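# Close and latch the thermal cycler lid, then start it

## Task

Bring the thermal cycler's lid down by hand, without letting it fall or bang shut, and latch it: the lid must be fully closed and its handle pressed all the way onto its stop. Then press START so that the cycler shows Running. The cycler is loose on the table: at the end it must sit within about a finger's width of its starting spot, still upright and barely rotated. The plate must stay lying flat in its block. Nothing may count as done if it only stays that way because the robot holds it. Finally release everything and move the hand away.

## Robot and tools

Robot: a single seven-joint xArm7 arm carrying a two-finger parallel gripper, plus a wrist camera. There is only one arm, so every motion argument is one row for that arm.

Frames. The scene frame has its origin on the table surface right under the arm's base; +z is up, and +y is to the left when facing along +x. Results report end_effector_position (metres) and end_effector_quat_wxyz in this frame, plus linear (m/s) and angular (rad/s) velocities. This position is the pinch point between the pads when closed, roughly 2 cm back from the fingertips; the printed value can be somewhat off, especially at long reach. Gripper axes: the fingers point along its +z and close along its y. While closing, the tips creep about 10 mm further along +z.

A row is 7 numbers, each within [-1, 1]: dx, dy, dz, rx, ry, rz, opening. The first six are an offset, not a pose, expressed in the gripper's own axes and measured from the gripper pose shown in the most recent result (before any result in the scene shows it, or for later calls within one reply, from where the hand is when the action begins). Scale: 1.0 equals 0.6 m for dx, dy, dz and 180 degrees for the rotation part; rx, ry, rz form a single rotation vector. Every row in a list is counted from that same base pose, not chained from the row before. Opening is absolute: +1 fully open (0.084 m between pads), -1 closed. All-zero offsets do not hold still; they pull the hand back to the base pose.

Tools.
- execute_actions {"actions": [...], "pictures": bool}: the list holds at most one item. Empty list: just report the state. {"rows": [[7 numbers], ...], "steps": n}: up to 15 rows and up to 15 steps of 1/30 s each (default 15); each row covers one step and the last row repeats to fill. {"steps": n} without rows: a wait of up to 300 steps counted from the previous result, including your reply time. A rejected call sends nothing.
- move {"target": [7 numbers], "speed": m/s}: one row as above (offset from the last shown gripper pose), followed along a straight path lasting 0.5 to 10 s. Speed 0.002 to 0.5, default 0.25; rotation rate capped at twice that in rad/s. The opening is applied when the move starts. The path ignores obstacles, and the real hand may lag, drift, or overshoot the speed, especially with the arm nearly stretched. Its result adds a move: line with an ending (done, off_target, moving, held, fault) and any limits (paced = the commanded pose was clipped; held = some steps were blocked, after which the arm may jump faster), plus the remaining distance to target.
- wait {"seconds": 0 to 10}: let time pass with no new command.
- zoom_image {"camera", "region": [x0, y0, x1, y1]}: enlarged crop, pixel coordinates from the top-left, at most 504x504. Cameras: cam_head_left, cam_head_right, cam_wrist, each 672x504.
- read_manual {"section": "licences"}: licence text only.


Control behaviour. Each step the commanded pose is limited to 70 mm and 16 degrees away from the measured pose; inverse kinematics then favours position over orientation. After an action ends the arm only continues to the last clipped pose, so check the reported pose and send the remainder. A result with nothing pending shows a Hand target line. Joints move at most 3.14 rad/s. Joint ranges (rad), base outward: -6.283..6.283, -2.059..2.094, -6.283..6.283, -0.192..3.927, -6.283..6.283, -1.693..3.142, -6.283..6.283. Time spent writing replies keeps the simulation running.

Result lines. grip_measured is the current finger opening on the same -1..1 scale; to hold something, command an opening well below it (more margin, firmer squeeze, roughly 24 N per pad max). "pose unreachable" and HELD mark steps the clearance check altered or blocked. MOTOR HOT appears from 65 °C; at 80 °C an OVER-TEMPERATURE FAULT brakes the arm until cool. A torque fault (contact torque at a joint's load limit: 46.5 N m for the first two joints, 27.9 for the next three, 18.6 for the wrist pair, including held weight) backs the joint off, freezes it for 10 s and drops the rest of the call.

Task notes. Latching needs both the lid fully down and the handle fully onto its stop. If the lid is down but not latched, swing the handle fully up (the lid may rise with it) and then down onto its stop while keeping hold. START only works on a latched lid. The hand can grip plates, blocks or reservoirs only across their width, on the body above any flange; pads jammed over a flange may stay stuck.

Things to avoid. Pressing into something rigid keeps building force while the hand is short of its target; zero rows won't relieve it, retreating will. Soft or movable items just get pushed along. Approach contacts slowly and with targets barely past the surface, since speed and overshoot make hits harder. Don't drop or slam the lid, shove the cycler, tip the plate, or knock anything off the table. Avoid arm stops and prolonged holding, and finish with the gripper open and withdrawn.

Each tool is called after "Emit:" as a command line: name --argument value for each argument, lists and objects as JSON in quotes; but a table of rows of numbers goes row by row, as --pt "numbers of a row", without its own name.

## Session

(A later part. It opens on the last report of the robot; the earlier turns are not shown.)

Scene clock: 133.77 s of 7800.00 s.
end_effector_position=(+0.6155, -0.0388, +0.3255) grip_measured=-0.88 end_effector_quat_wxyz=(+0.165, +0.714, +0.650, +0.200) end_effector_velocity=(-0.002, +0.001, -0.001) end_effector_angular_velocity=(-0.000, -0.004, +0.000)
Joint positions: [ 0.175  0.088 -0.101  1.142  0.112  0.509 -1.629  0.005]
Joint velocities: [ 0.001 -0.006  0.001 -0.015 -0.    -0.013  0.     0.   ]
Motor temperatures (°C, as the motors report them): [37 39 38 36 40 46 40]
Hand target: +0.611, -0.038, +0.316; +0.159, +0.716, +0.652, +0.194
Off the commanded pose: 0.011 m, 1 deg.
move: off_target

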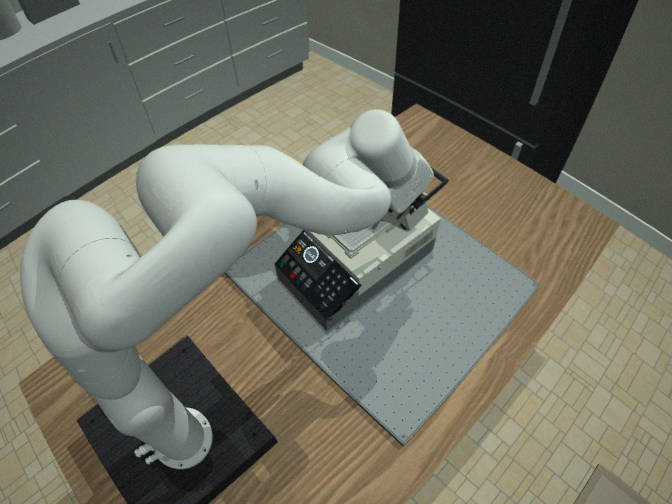

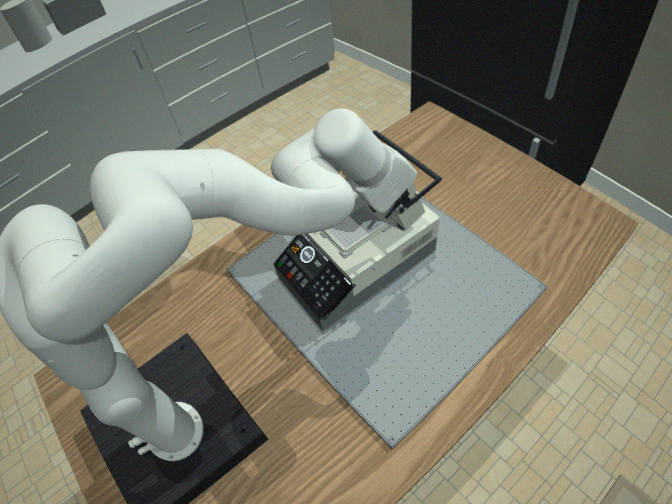

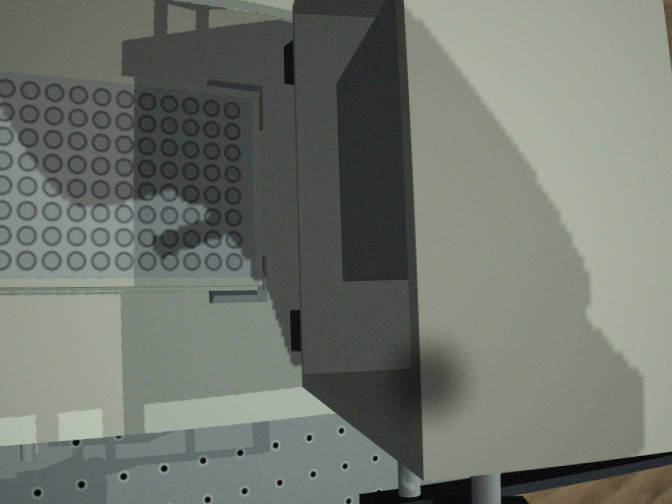

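Emit:
move --target '[0.004,-0.085,-0.007,-0.05,0,0,-1]' --speed 0.025

Emit:
move --target '[0.004,-0.085,0.002,-0.05,0,0,-1]' --speed 0.025

Scene clock: 139.00 s of 7800.00 s.
end_effector_position=(+0.5696, -0.0323, +0.3042) grip_measured=-0.88 end_effector_quat_wxyz=(+0.221, +0.700, +0.632, +0.250) end_effector_velocity=(-0.001, +0.000, -0.000) end_effector_angular_velocity=(-0.000, -0.005, +0.000)
Joint positions: [ 0.19  -0.064 -0.092  0.794  0.121  0.154 -1.633  0.005]
Joint velocities: [ 0.001 -0.003 -0.    -0.007  0.001 -0.009 -0.001  0.   ]
Motor temperatures (°C, as the motors report them): [37 39 38 36 40 46 40]
Hand target: +0.570, -0.032, +0.304; +0.221, +0.699, +0.632, +0.250
Off the commanded pose: 0.001 m, 0 deg.
move: done

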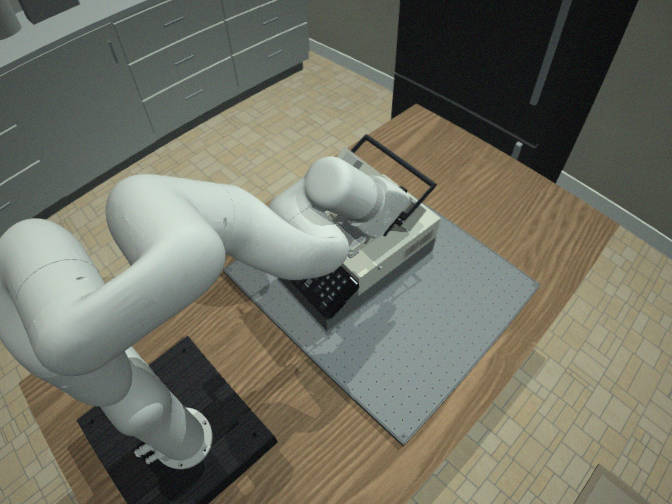

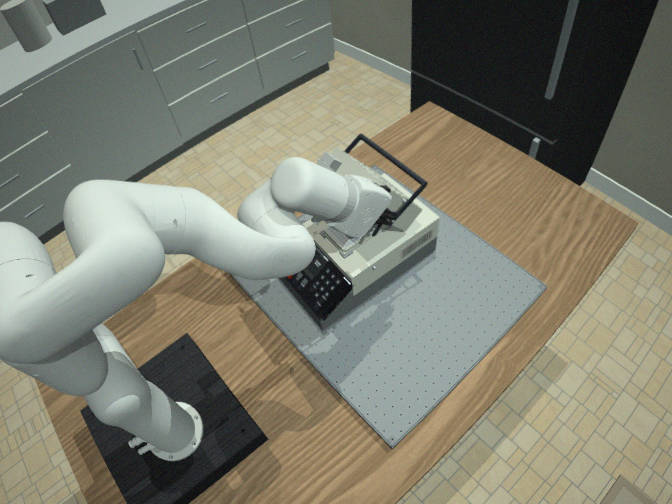

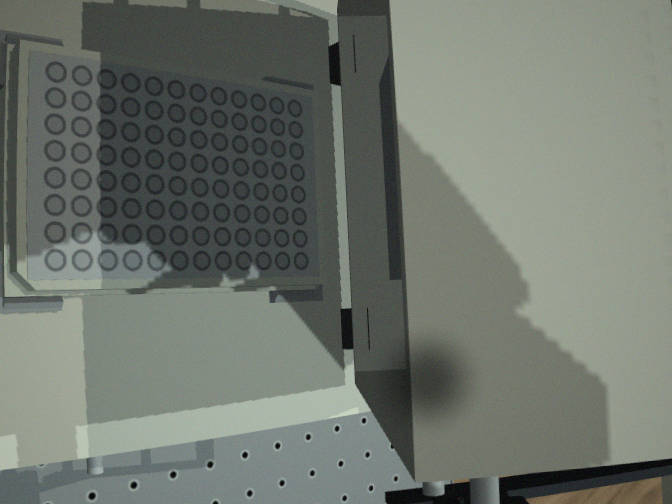

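Scene clock: 142.37 s of 7800.00 s.
end_effector_position=(+0.5302, -0.0263, +0.2697) grip_measured=-0.88 end_effector_quat_wxyz=(+0.275, +0.682, +0.610, +0.295) end_effector_velocity=(+0.001, +0.001, +0.004) end_effector_angular_velocity=(+0.006, -0.020, +0.009)
Joint positions: [ 0.423 -0.092 -0.289  0.522  0.155 -0.248 -1.651  0.005]
Joint velocities: [ 0.083 -0.005 -0.11  -0.009 -0.113 -0.022  0.083  0.   ]
Motor temperatures (°C, as the motors report them): [38 39 39 36 40 46 40]
Hand target: +0.531, -0.025, +0.272; +0.276, +0.681, +0.610, +0.297
Off the commanded pose: 0.003 m, 1 deg.
move: done

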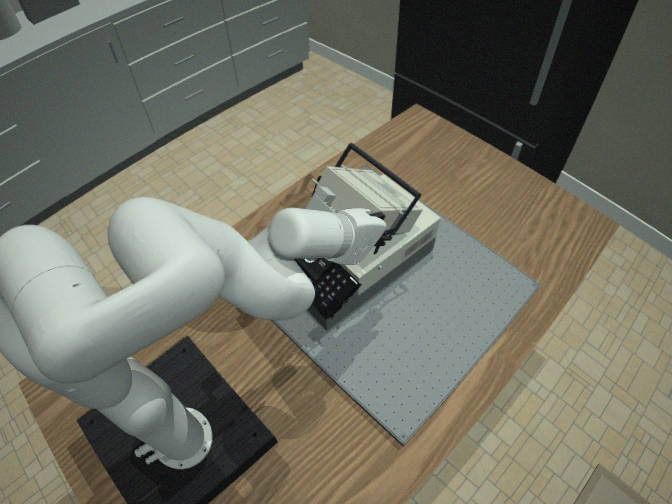

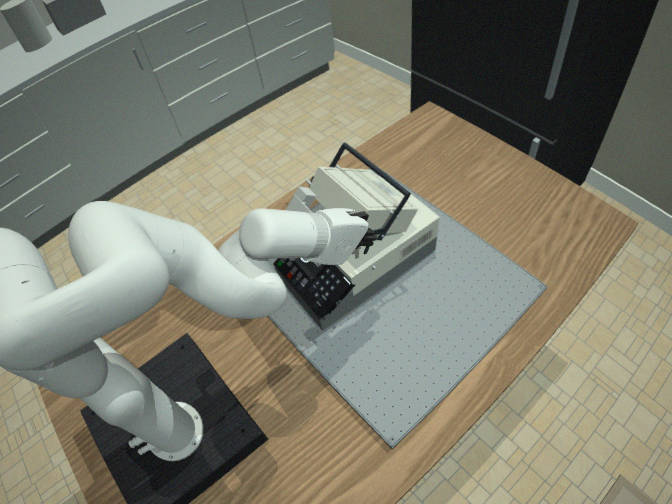

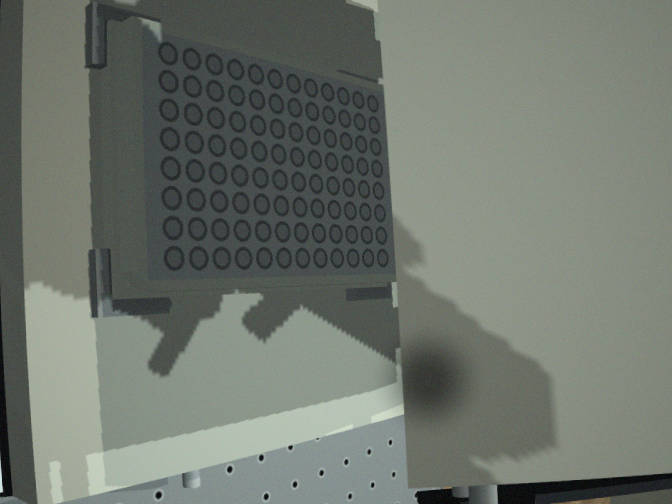

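Emit:
move --target '[0.004,-0.082,0.009,-0.015,0,0,-1]' --speed 0.02

Emit:
move --target '[0.004,-0.055,0.019,0,0,0,-1]' --speed 0.015

Scene clock: 146.67 s of 7800.00 s.
end_effector_position=(+0.5015, -0.0180, +0.2303) grip_measured=-0.87 end_effector_quat_wxyz=(+0.291, +0.675, +0.603, +0.309) end_effector_velocity=(-0.001, -0.001, -0.001) end_effector_angular_velocity=(+0.001, -0.000, -0.003)
Joint positions: [ 0.47  -0.014 -0.346  0.385  0.038 -0.505 -1.527  0.006]
Joint velocities: [-0.002  0.002 -0.001 -0.003 -0.003 -0.005  0.003  0.   ]
Motor temperatures (°C, as the motors report them): [38 39 39 36 40 46 40]
Hand target: +0.501, -0.019, +0.230; +0.291, +0.676, +0.603, +0.309
Off the commanded pose: 0.001 m, 0 deg.
move: done

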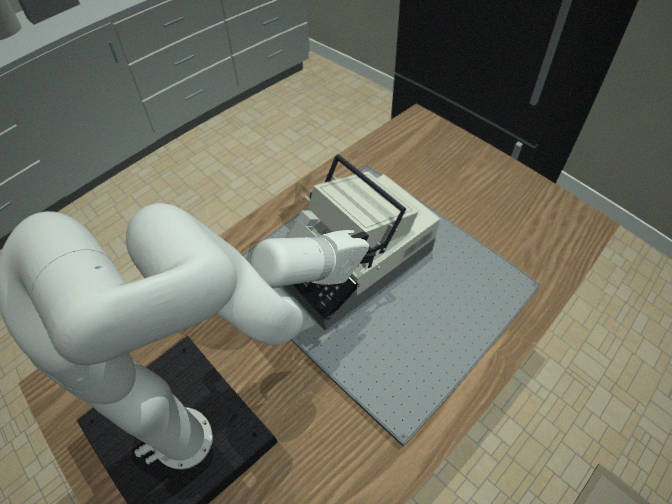

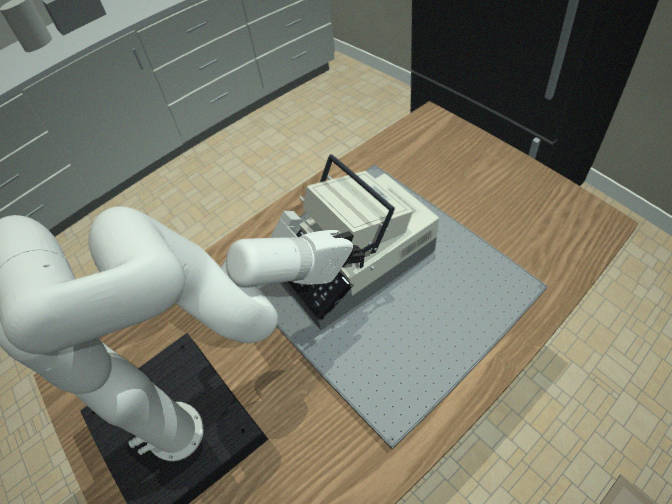

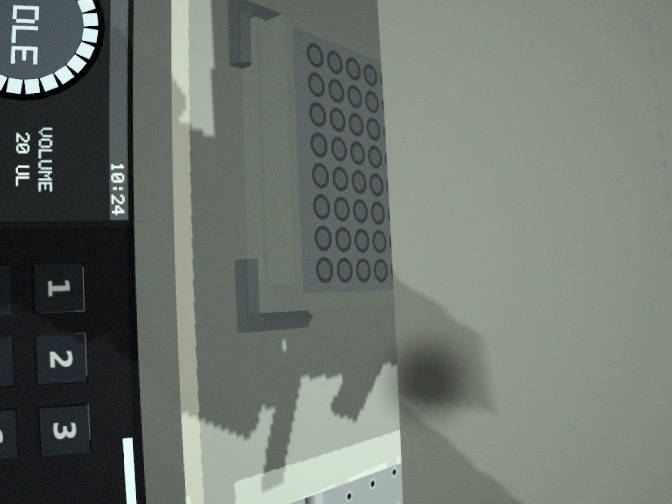

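Scene clock: 149.30 s of 7800.00 s.
end_effector_position=(+0.4891, -0.0119, +0.1976) grip_measured=-0.88 end_effector_quat_wxyz=(+0.291, +0.675, +0.604, +0.309) end_effector_velocity=(+0.000, -0.001, +0.000) end_effector_angular_velocity=(-0.000, -0.003, -0.001)
Joint positions: [ 0.468  0.099 -0.342  0.35  -0.006 -0.645 -1.458  0.005]
Joint velocities: [-0.001  0.002 -0.     0.    -0.001 -0.005  0.001 -0.   ]
Motor temperatures (°C, as the motors report them): [38 39 39 36 40 46 40]
Hand target: +0.489, -0.012, +0.198; +0.291, +0.675, +0.603, +0.309
Off the commanded pose: 0.001 m, 0 deg.
move: done

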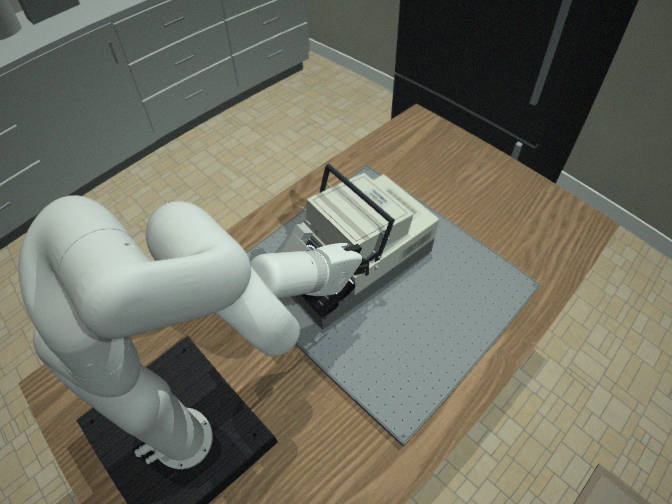

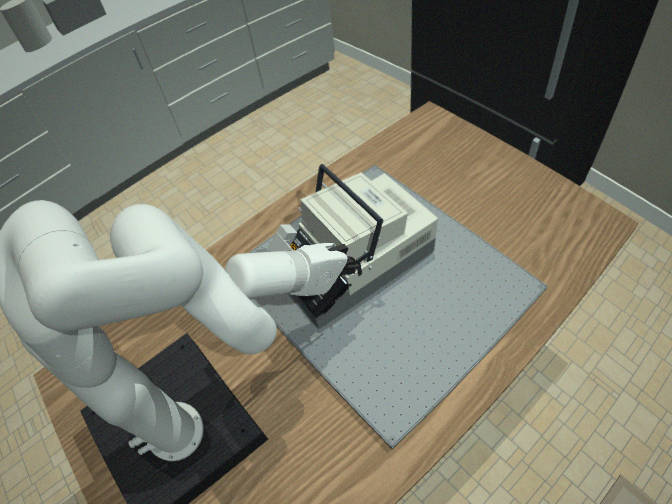

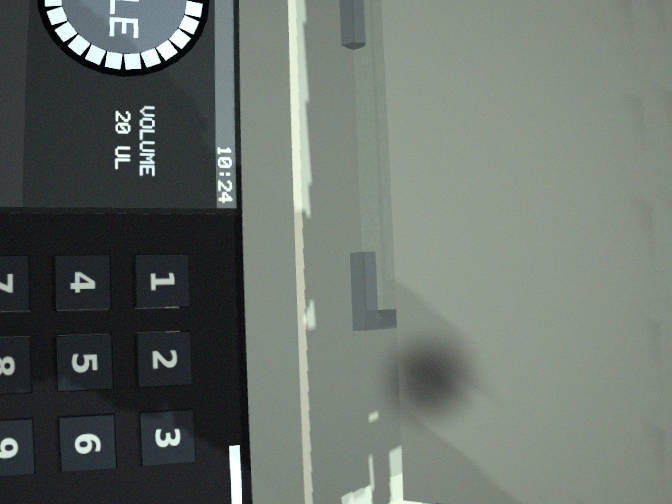

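Emit:
move --target '[0,-0.03,0.03,0,0,0,-1]' --speed 0.012

Emit:
zoom_image --camera "cam_head_right" --region '[250,140,470,340]'

Scene clock: 152.63 s of 7800.00 s.
end_effector_position=(+0.4910, -0.0117, +0.1731) grip_measured=-0.88 end_effector_quat_wxyz=(+0.292, +0.676, +0.602, +0.309) end_effector_velocity=(+0.001, -0.001, -0.002) end_effector_angular_velocity=(-0.001, +0.003, -0.002)
Joint positions: [ 0.45   0.22  -0.333  0.37  -0.04  -0.743 -1.403  0.005]
Joint velocities: [ 0.002  0.009 -0.003  0.004 -0.    -0.     0.003 -0.   ]
Motor temperatures (°C, as the motors report them): [38 39 39 36 40 46 40]
Hand target: +0.491, -0.010, +0.172; +0.291, +0.675, +0.604, +0.309
Off the commanded pose: 0.002 m, 0 deg.
move: done

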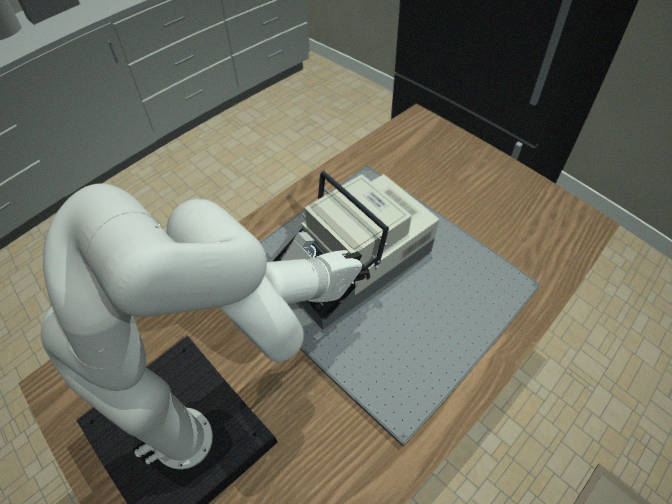

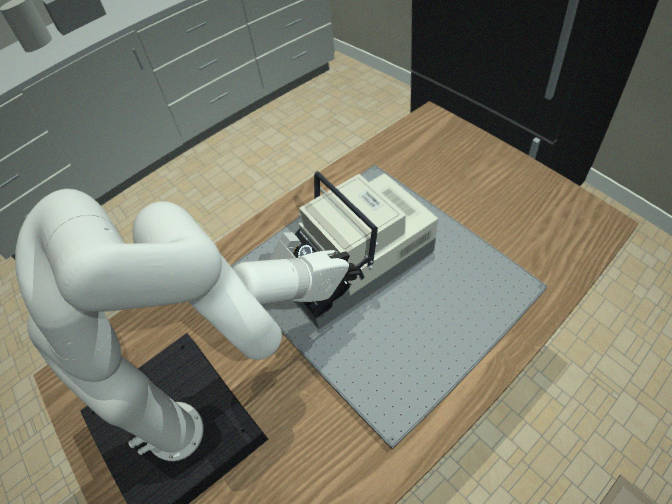

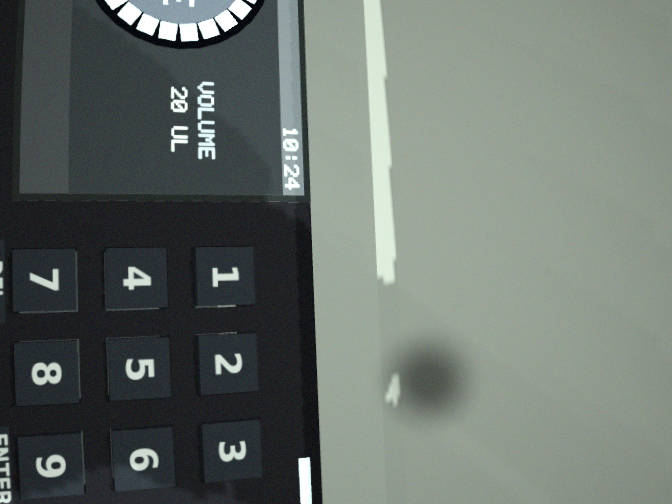

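Region (250, 140, 470, 340) of cam_head_right's 672x504 image, scaled by 2.291, with more detail than that image has; it fills the top 458 rows of this view, and the rest is white.

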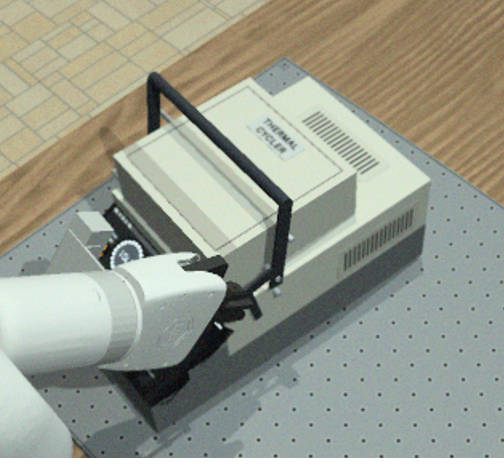

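Emit:
move --target '[0,-0.01,0.01,0,0,0,-1]' --speed 0.008

Scene clock: 154.43 s of 7800.00 s.
end_effector_position=(+0.4935, -0.0119, +0.1705) grip_measured=-0.88 end_effector_quat_wxyz=(+0.298, +0.674, +0.598, +0.316) end_effector_velocity=(+0.001, -0.001, +0.001) end_effector_angular_velocity=(+0.000, -0.004, -0.001)
Joint positions: [ 0.445  0.256 -0.33   0.378 -0.044 -0.79  -1.388  0.005]
Joint velocities: [ 0.     0.002 -0.002  0.001 -0.002 -0.005  0.002 -0.   ]
Motor temperatures (°C, as the motors report them): [38 39 39 36 40 46 40]
Hand target: +0.492, -0.011, +0.165; +0.292, +0.676, +0.602, +0.309
Off the commanded pose: 0.006 m, 1 deg.
move: off_target

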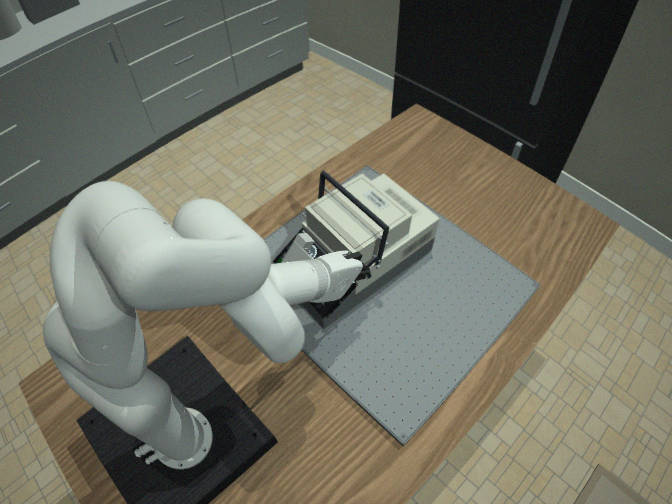

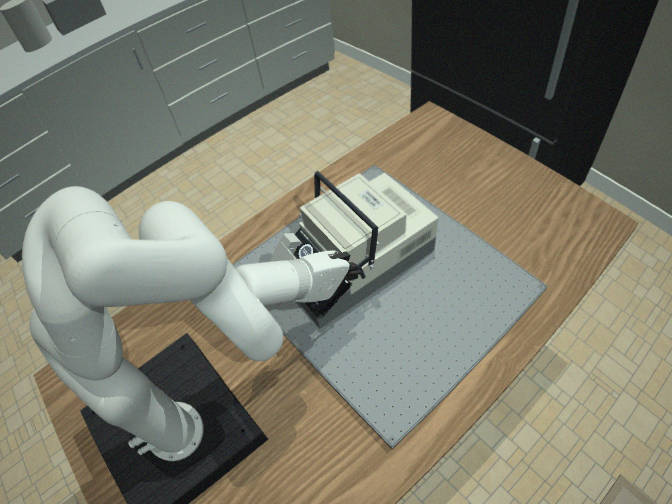

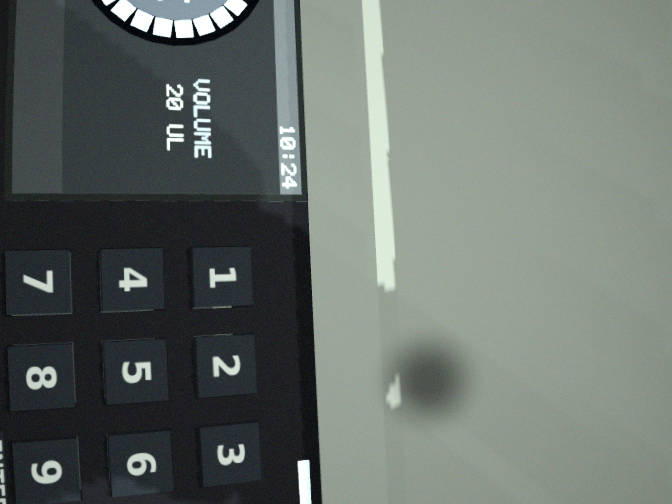

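Emit:
move --target '[0,0,0,0,0,0,-0.5]'

Emit:
move --target '[0,0,-0.08,0,0,0,-0.5]' --speed 0.06

Emit:
move --target '[0,0.17,-0.16,0.18,0,0,0]' --speed 0.15

Emit:
move --target '[0.16,0.1,0.03,0,0,0,0]' --speed 0.15

Scene clock: 158.20 s of 7800.00 s.
end_effector_position=(+0.4929, -0.0113, +0.1713) grip_measured=-0.63 end_effector_quat_wxyz=(+0.299, +0.673, +0.598, +0.318) end_effector_velocity=(+0.002, -0.000, +0.001) end_effector_angular_velocity=(-0.001, -0.000, +0.001)
Joint positions: [ 0.444  0.257 -0.328  0.375 -0.043 -0.799 -1.389  0.016]
Joint velocities: [-0.002 -0.003 -0.     0.004 -0.002  0.006 -0.001 -0.001]
Motor temperatures (°C, as the motors report them): [38 39 39 36 40 46 40]
Hand target: +0.493, -0.012, +0.171; +0.298, +0.674, +0.598, +0.316
Off the commanded pose: 0.001 m, 0 deg.
move: done

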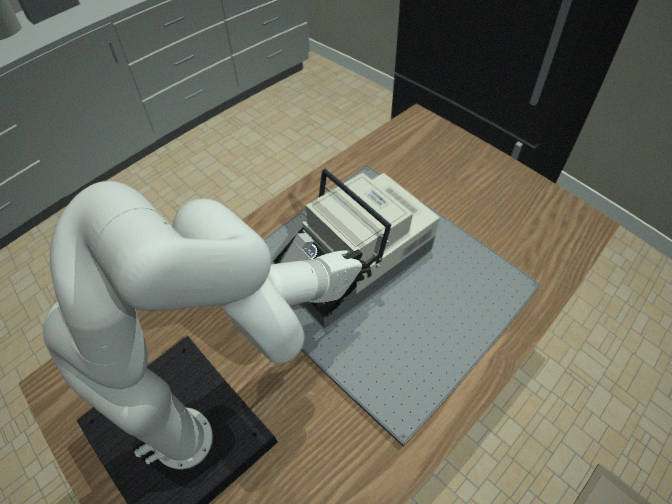

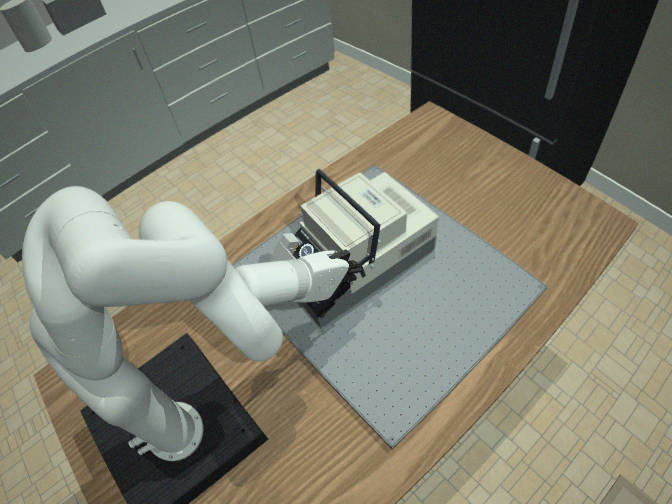

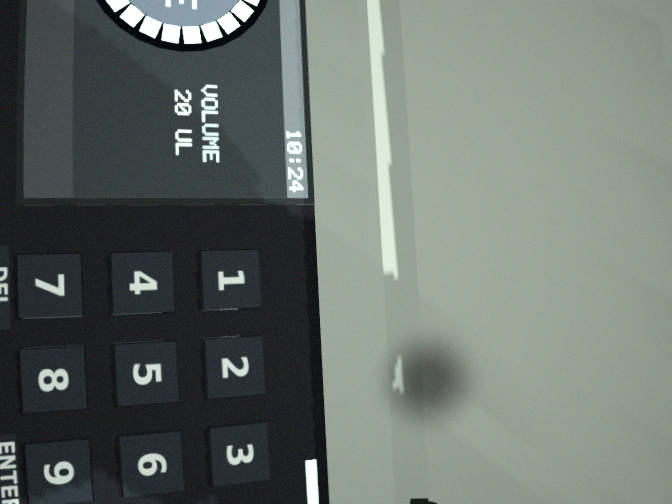

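Scene clock: 159.37 s of 7800.00 s.
end_effector_position=(+0.4554, -0.0103, +0.2009) grip_measured=-0.52 end_effector_quat_wxyz=(+0.299, +0.672, +0.598, +0.318) end_effector_velocity=(-0.002, -0.001, +0.001) end_effector_angular_velocity=(-0.001, +0.000, -0.004)
Joint positions: [ 0.48   0.032 -0.332  0.229  0.044 -0.73  -1.496  0.021]
Joint velocities: [ 0.002 -0.01   0.001 -0.006  0.011  0.004 -0.008 -0.   ]
Motor temperatures (°C, as the motors report them): [38 39 39 36 40 46 40]
Hand target: +0.455, -0.010, +0.201; +0.299, +0.673, +0.598, +0.318
Off the commanded pose: 0.000 m, 0 deg.
move: done

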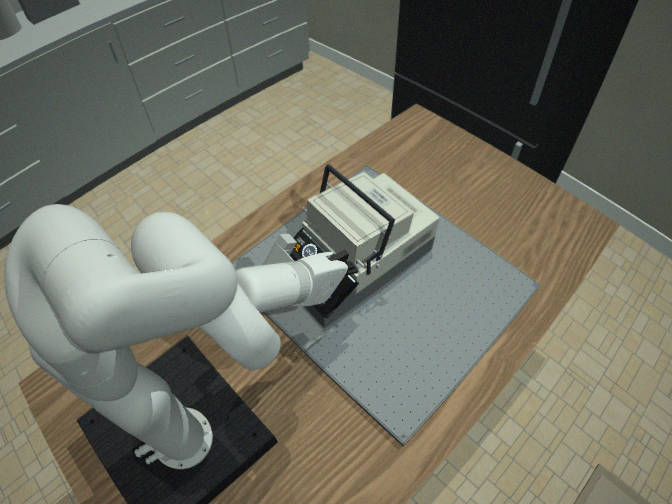

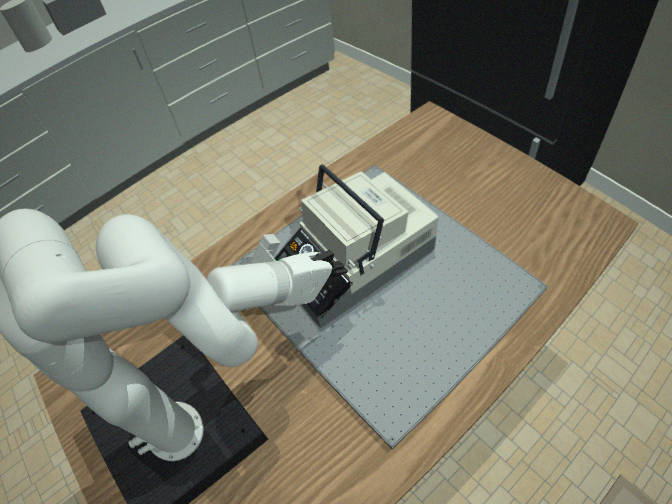

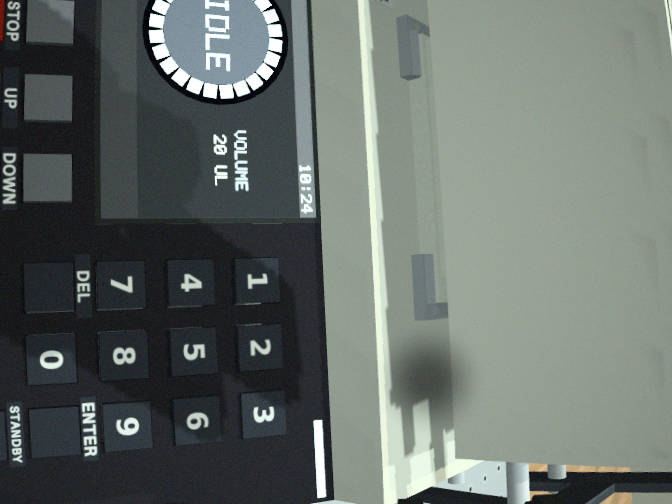

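Scene clock: 161.70 s of 7800.00 s.
end_effector_position=(+0.4430, -0.0184, +0.3398) grip_measured=-0.01 end_effector_quat_wxyz=(+0.098, +0.728, +0.663, +0.140) end_effector_velocity=(+0.000, -0.000, +0.002) end_effector_angular_velocity=(+0.001, +0.004, -0.001)
Joint positions: [ 0.058 -0.416  0.028  0.757  0.084  0.81  -1.584  0.044]
Joint velocities: [-0.001  0.002 -0.001  0.01  -0.     0.012  0.     0.   ]
Motor temperatures (°C, as the motors report them): [38 39 39 37 40 46 40]
Hand target: +0.443, -0.018, +0.340; +0.098, +0.728, +0.663, +0.140
Off the commanded pose: 0.001 m, 0 deg.
move: done

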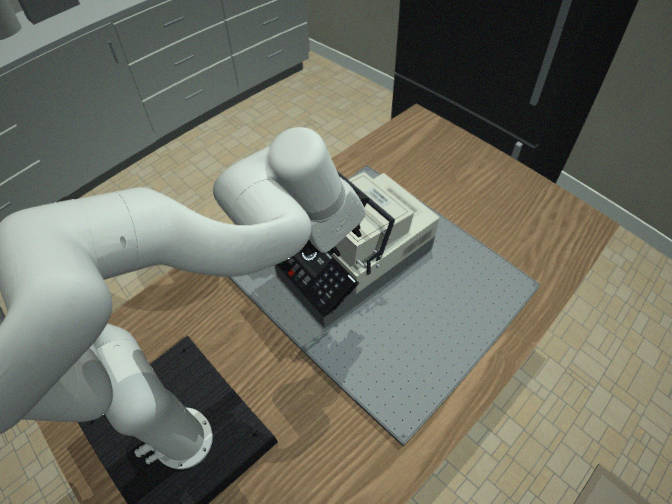

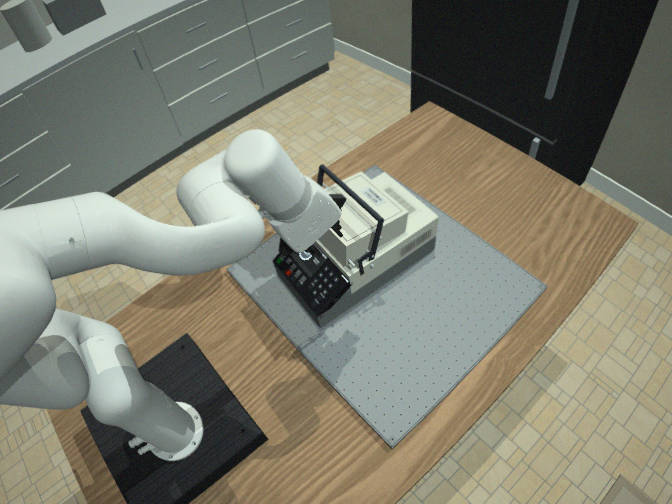

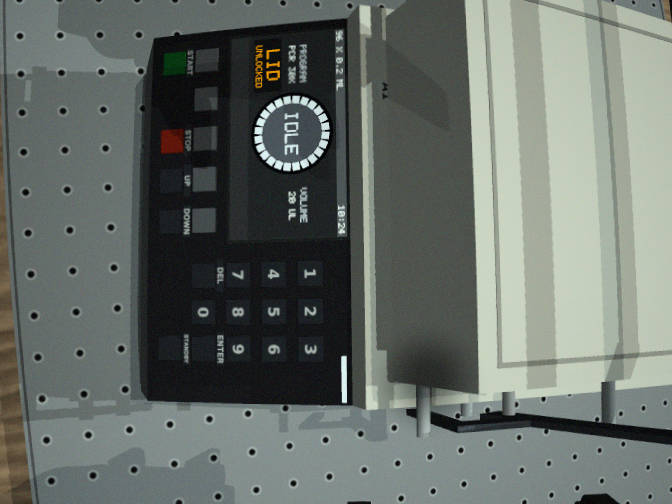

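Scene clock: 162.90 s of 7800.00 s.
end_effector_position=(+0.5129, +0.0715, +0.3493) grip_measured=-0.01 end_effector_quat_wxyz=(+0.097, +0.729, +0.663, +0.140) end_effector_velocity=(+0.002, +0.004, +0.001) end_effector_angular_velocity=(-0.001, -0.001, +0.003)
Joint positions: [ 0.106 -0.166  0.183  1.013  0.009  0.81  -1.335  0.044]
Joint velocities: [ 0.003  0.006  0.005  0.008 -0.004  0.002  0.006  0.   ]
Motor temperatures (°C, as the motors report them): [38 39 39 37 40 46 40]
Hand target: +0.513, +0.072, +0.349; +0.097, +0.728, +0.664, +0.140
Off the commanded pose: 0.000 m, 0 deg.
move: done

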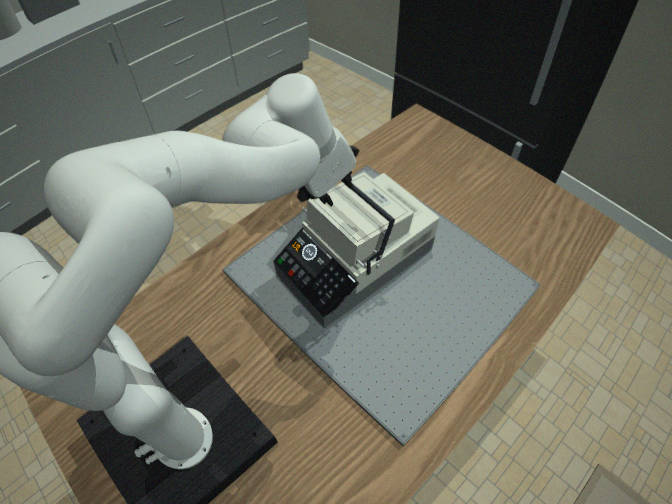

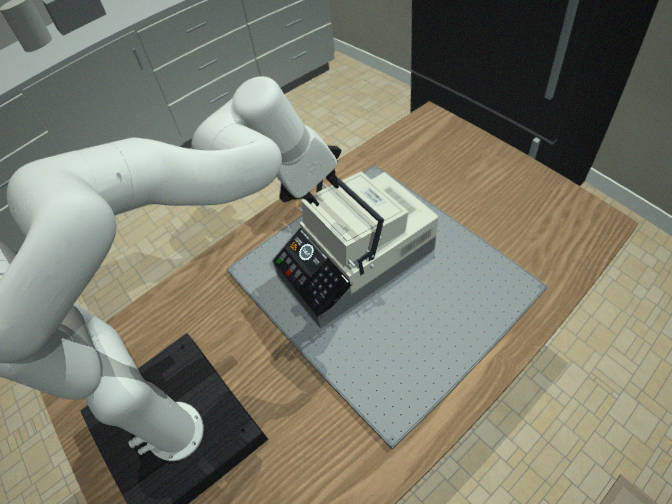

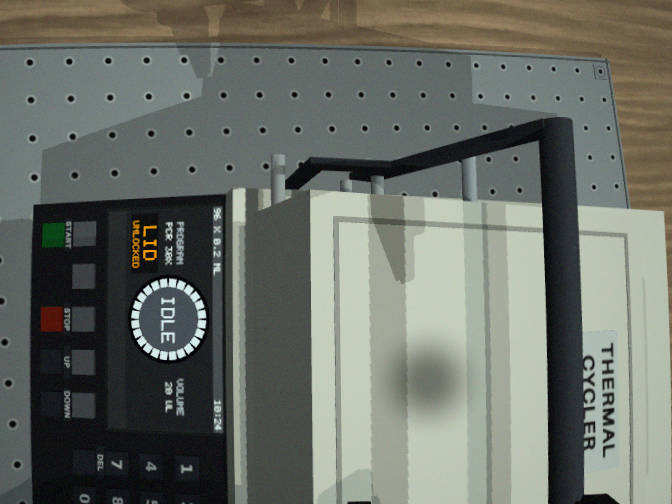

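Emit:
move --target '[0.03,0.058,0.07,0,0,0,0]' --speed 0.06

Scene clock: 166.03 s of 7800.00 s.
end_effector_position=(+0.5609, +0.0875, +0.3226) grip_measured=-0.01 end_effector_quat_wxyz=(+0.097, +0.729, +0.663, +0.141) end_effector_velocity=(+0.001, +0.000, -0.001) end_effector_angular_velocity=(-0.001, +0.001, -0.000)
Joint positions: [ 0.113  0.022  0.203  1.14  -0.052  0.753 -1.275  0.044]
Joint velocities: [ 0.     0.005  0.     0.003 -0.002 -0.002  0.002 -0.   ]
Motor temperatures (°C, as the motors report them): [38 39 39 37 40 46 40]
Hand target: +0.561, +0.088, +0.322; +0.097, +0.729, +0.663, +0.140
Off the commanded pose: 0.000 m, 0 deg.
move: done

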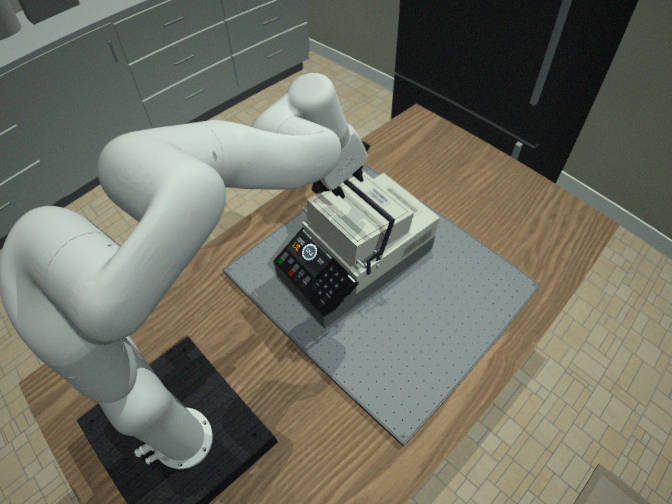

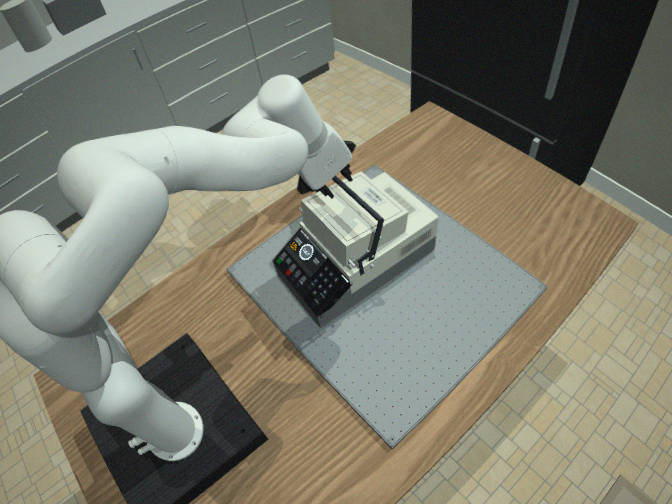

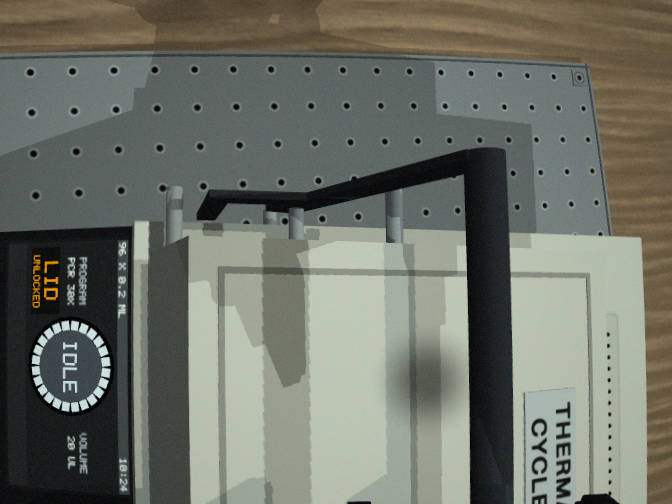

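Emit:
move --target '[0,0.012,0.066,0,0,0,-0.2]' --speed 0.03

Emit:
move --target '[0,0,0,0,0,0,-1]'

Scene clock: 168.67 s of 7800.00 s.
end_effector_position=(+0.5809, +0.0884, +0.2879) grip_measured=-0.21 end_effector_quat_wxyz=(+0.097, +0.729, +0.663, +0.141) end_effector_velocity=(+0.001, -0.000, -0.000) end_effector_angular_velocity=(+0.001, -0.002, -0.001)
Joint positions: [ 0.115  0.121  0.2    1.157 -0.085  0.673 -1.256  0.035]
Joint velocities: [-0.     0.003 -0.     0.002 -0.001 -0.003  0.001  0.   ]
Motor temperatures (°C, as the motors report them): [38 39 39 37 40 46 40]
Hand target: +0.581, +0.088, +0.288; +0.097, +0.729, +0.663, +0.141
Off the commanded pose: 0.000 m, 0 deg.
move: done

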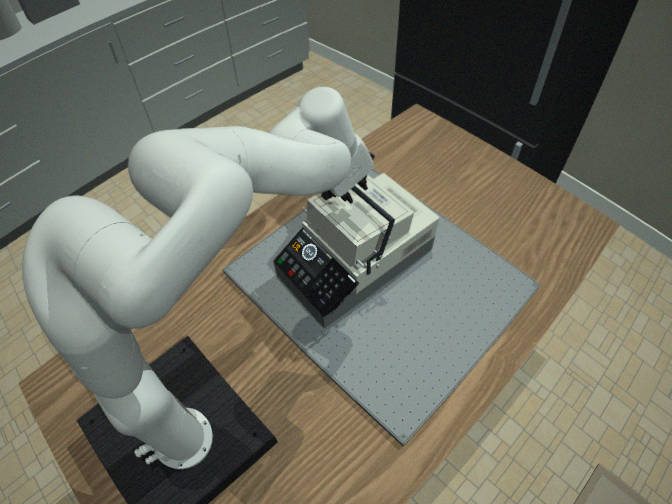

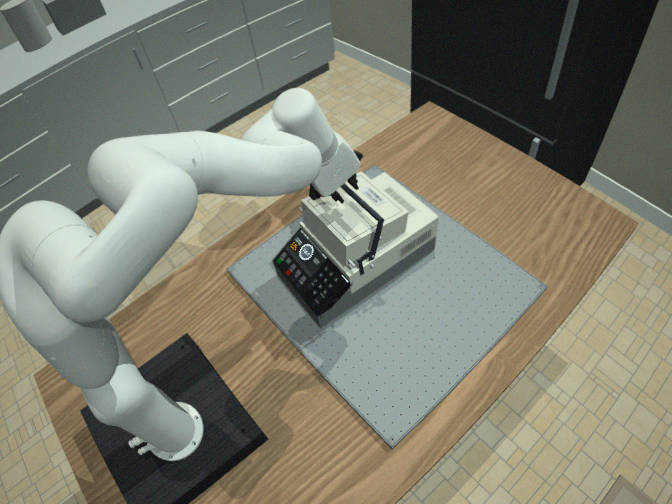

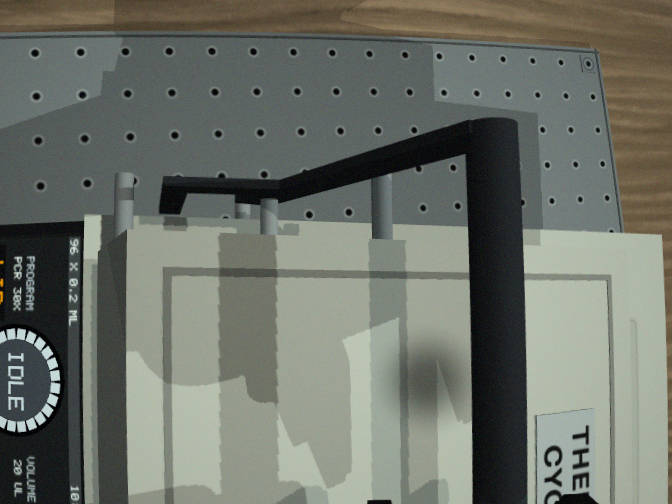

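Scene clock: 169.17 s of 7800.00 s.
end_effector_position=(+0.5812, +0.0883, +0.2887) grip_measured=-0.74 end_effector_quat_wxyz=(+0.098, +0.729, +0.663, +0.141) end_effector_velocity=(-0.001, -0.000, -0.002) end_effector_angular_velocity=(+0.000, +0.004, -0.001)
Joint positions: [ 0.115  0.121  0.2    1.158 -0.085  0.673 -1.256  0.011]
Joint velocities: [ 0.     0.002 -0.    -0.002  0.     0.     0.001  0.   ]
Motor temperatures (°C, as the motors report them): [38 39 39 37 40 46 40]
Hand target: +0.581, +0.088, +0.288; +0.097, +0.729, +0.663, +0.141
Off the commanded pose: 0.001 m, 0 deg.
move: done

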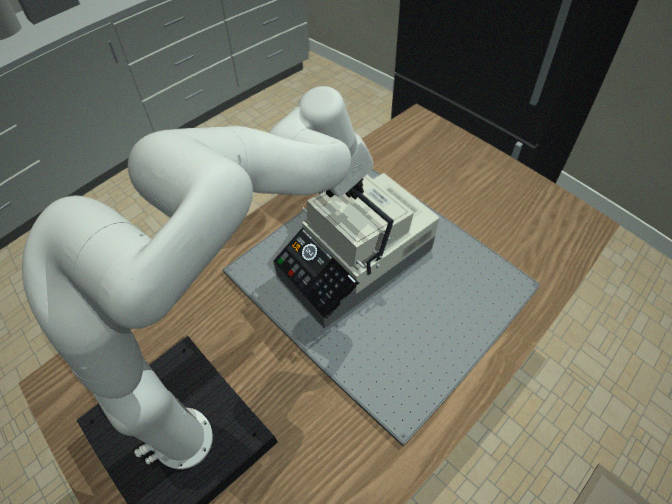

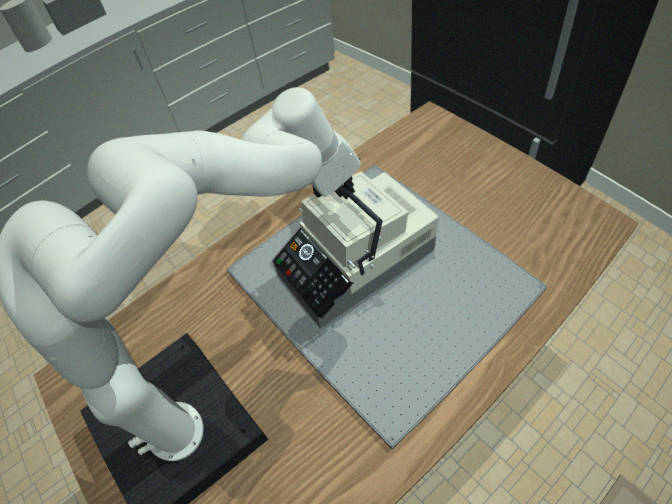

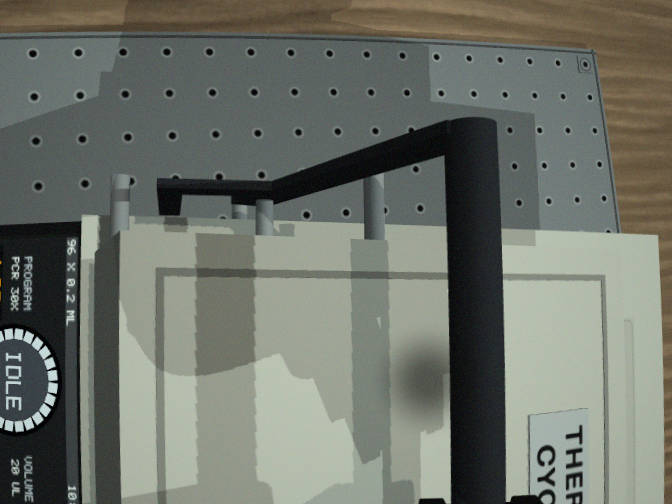

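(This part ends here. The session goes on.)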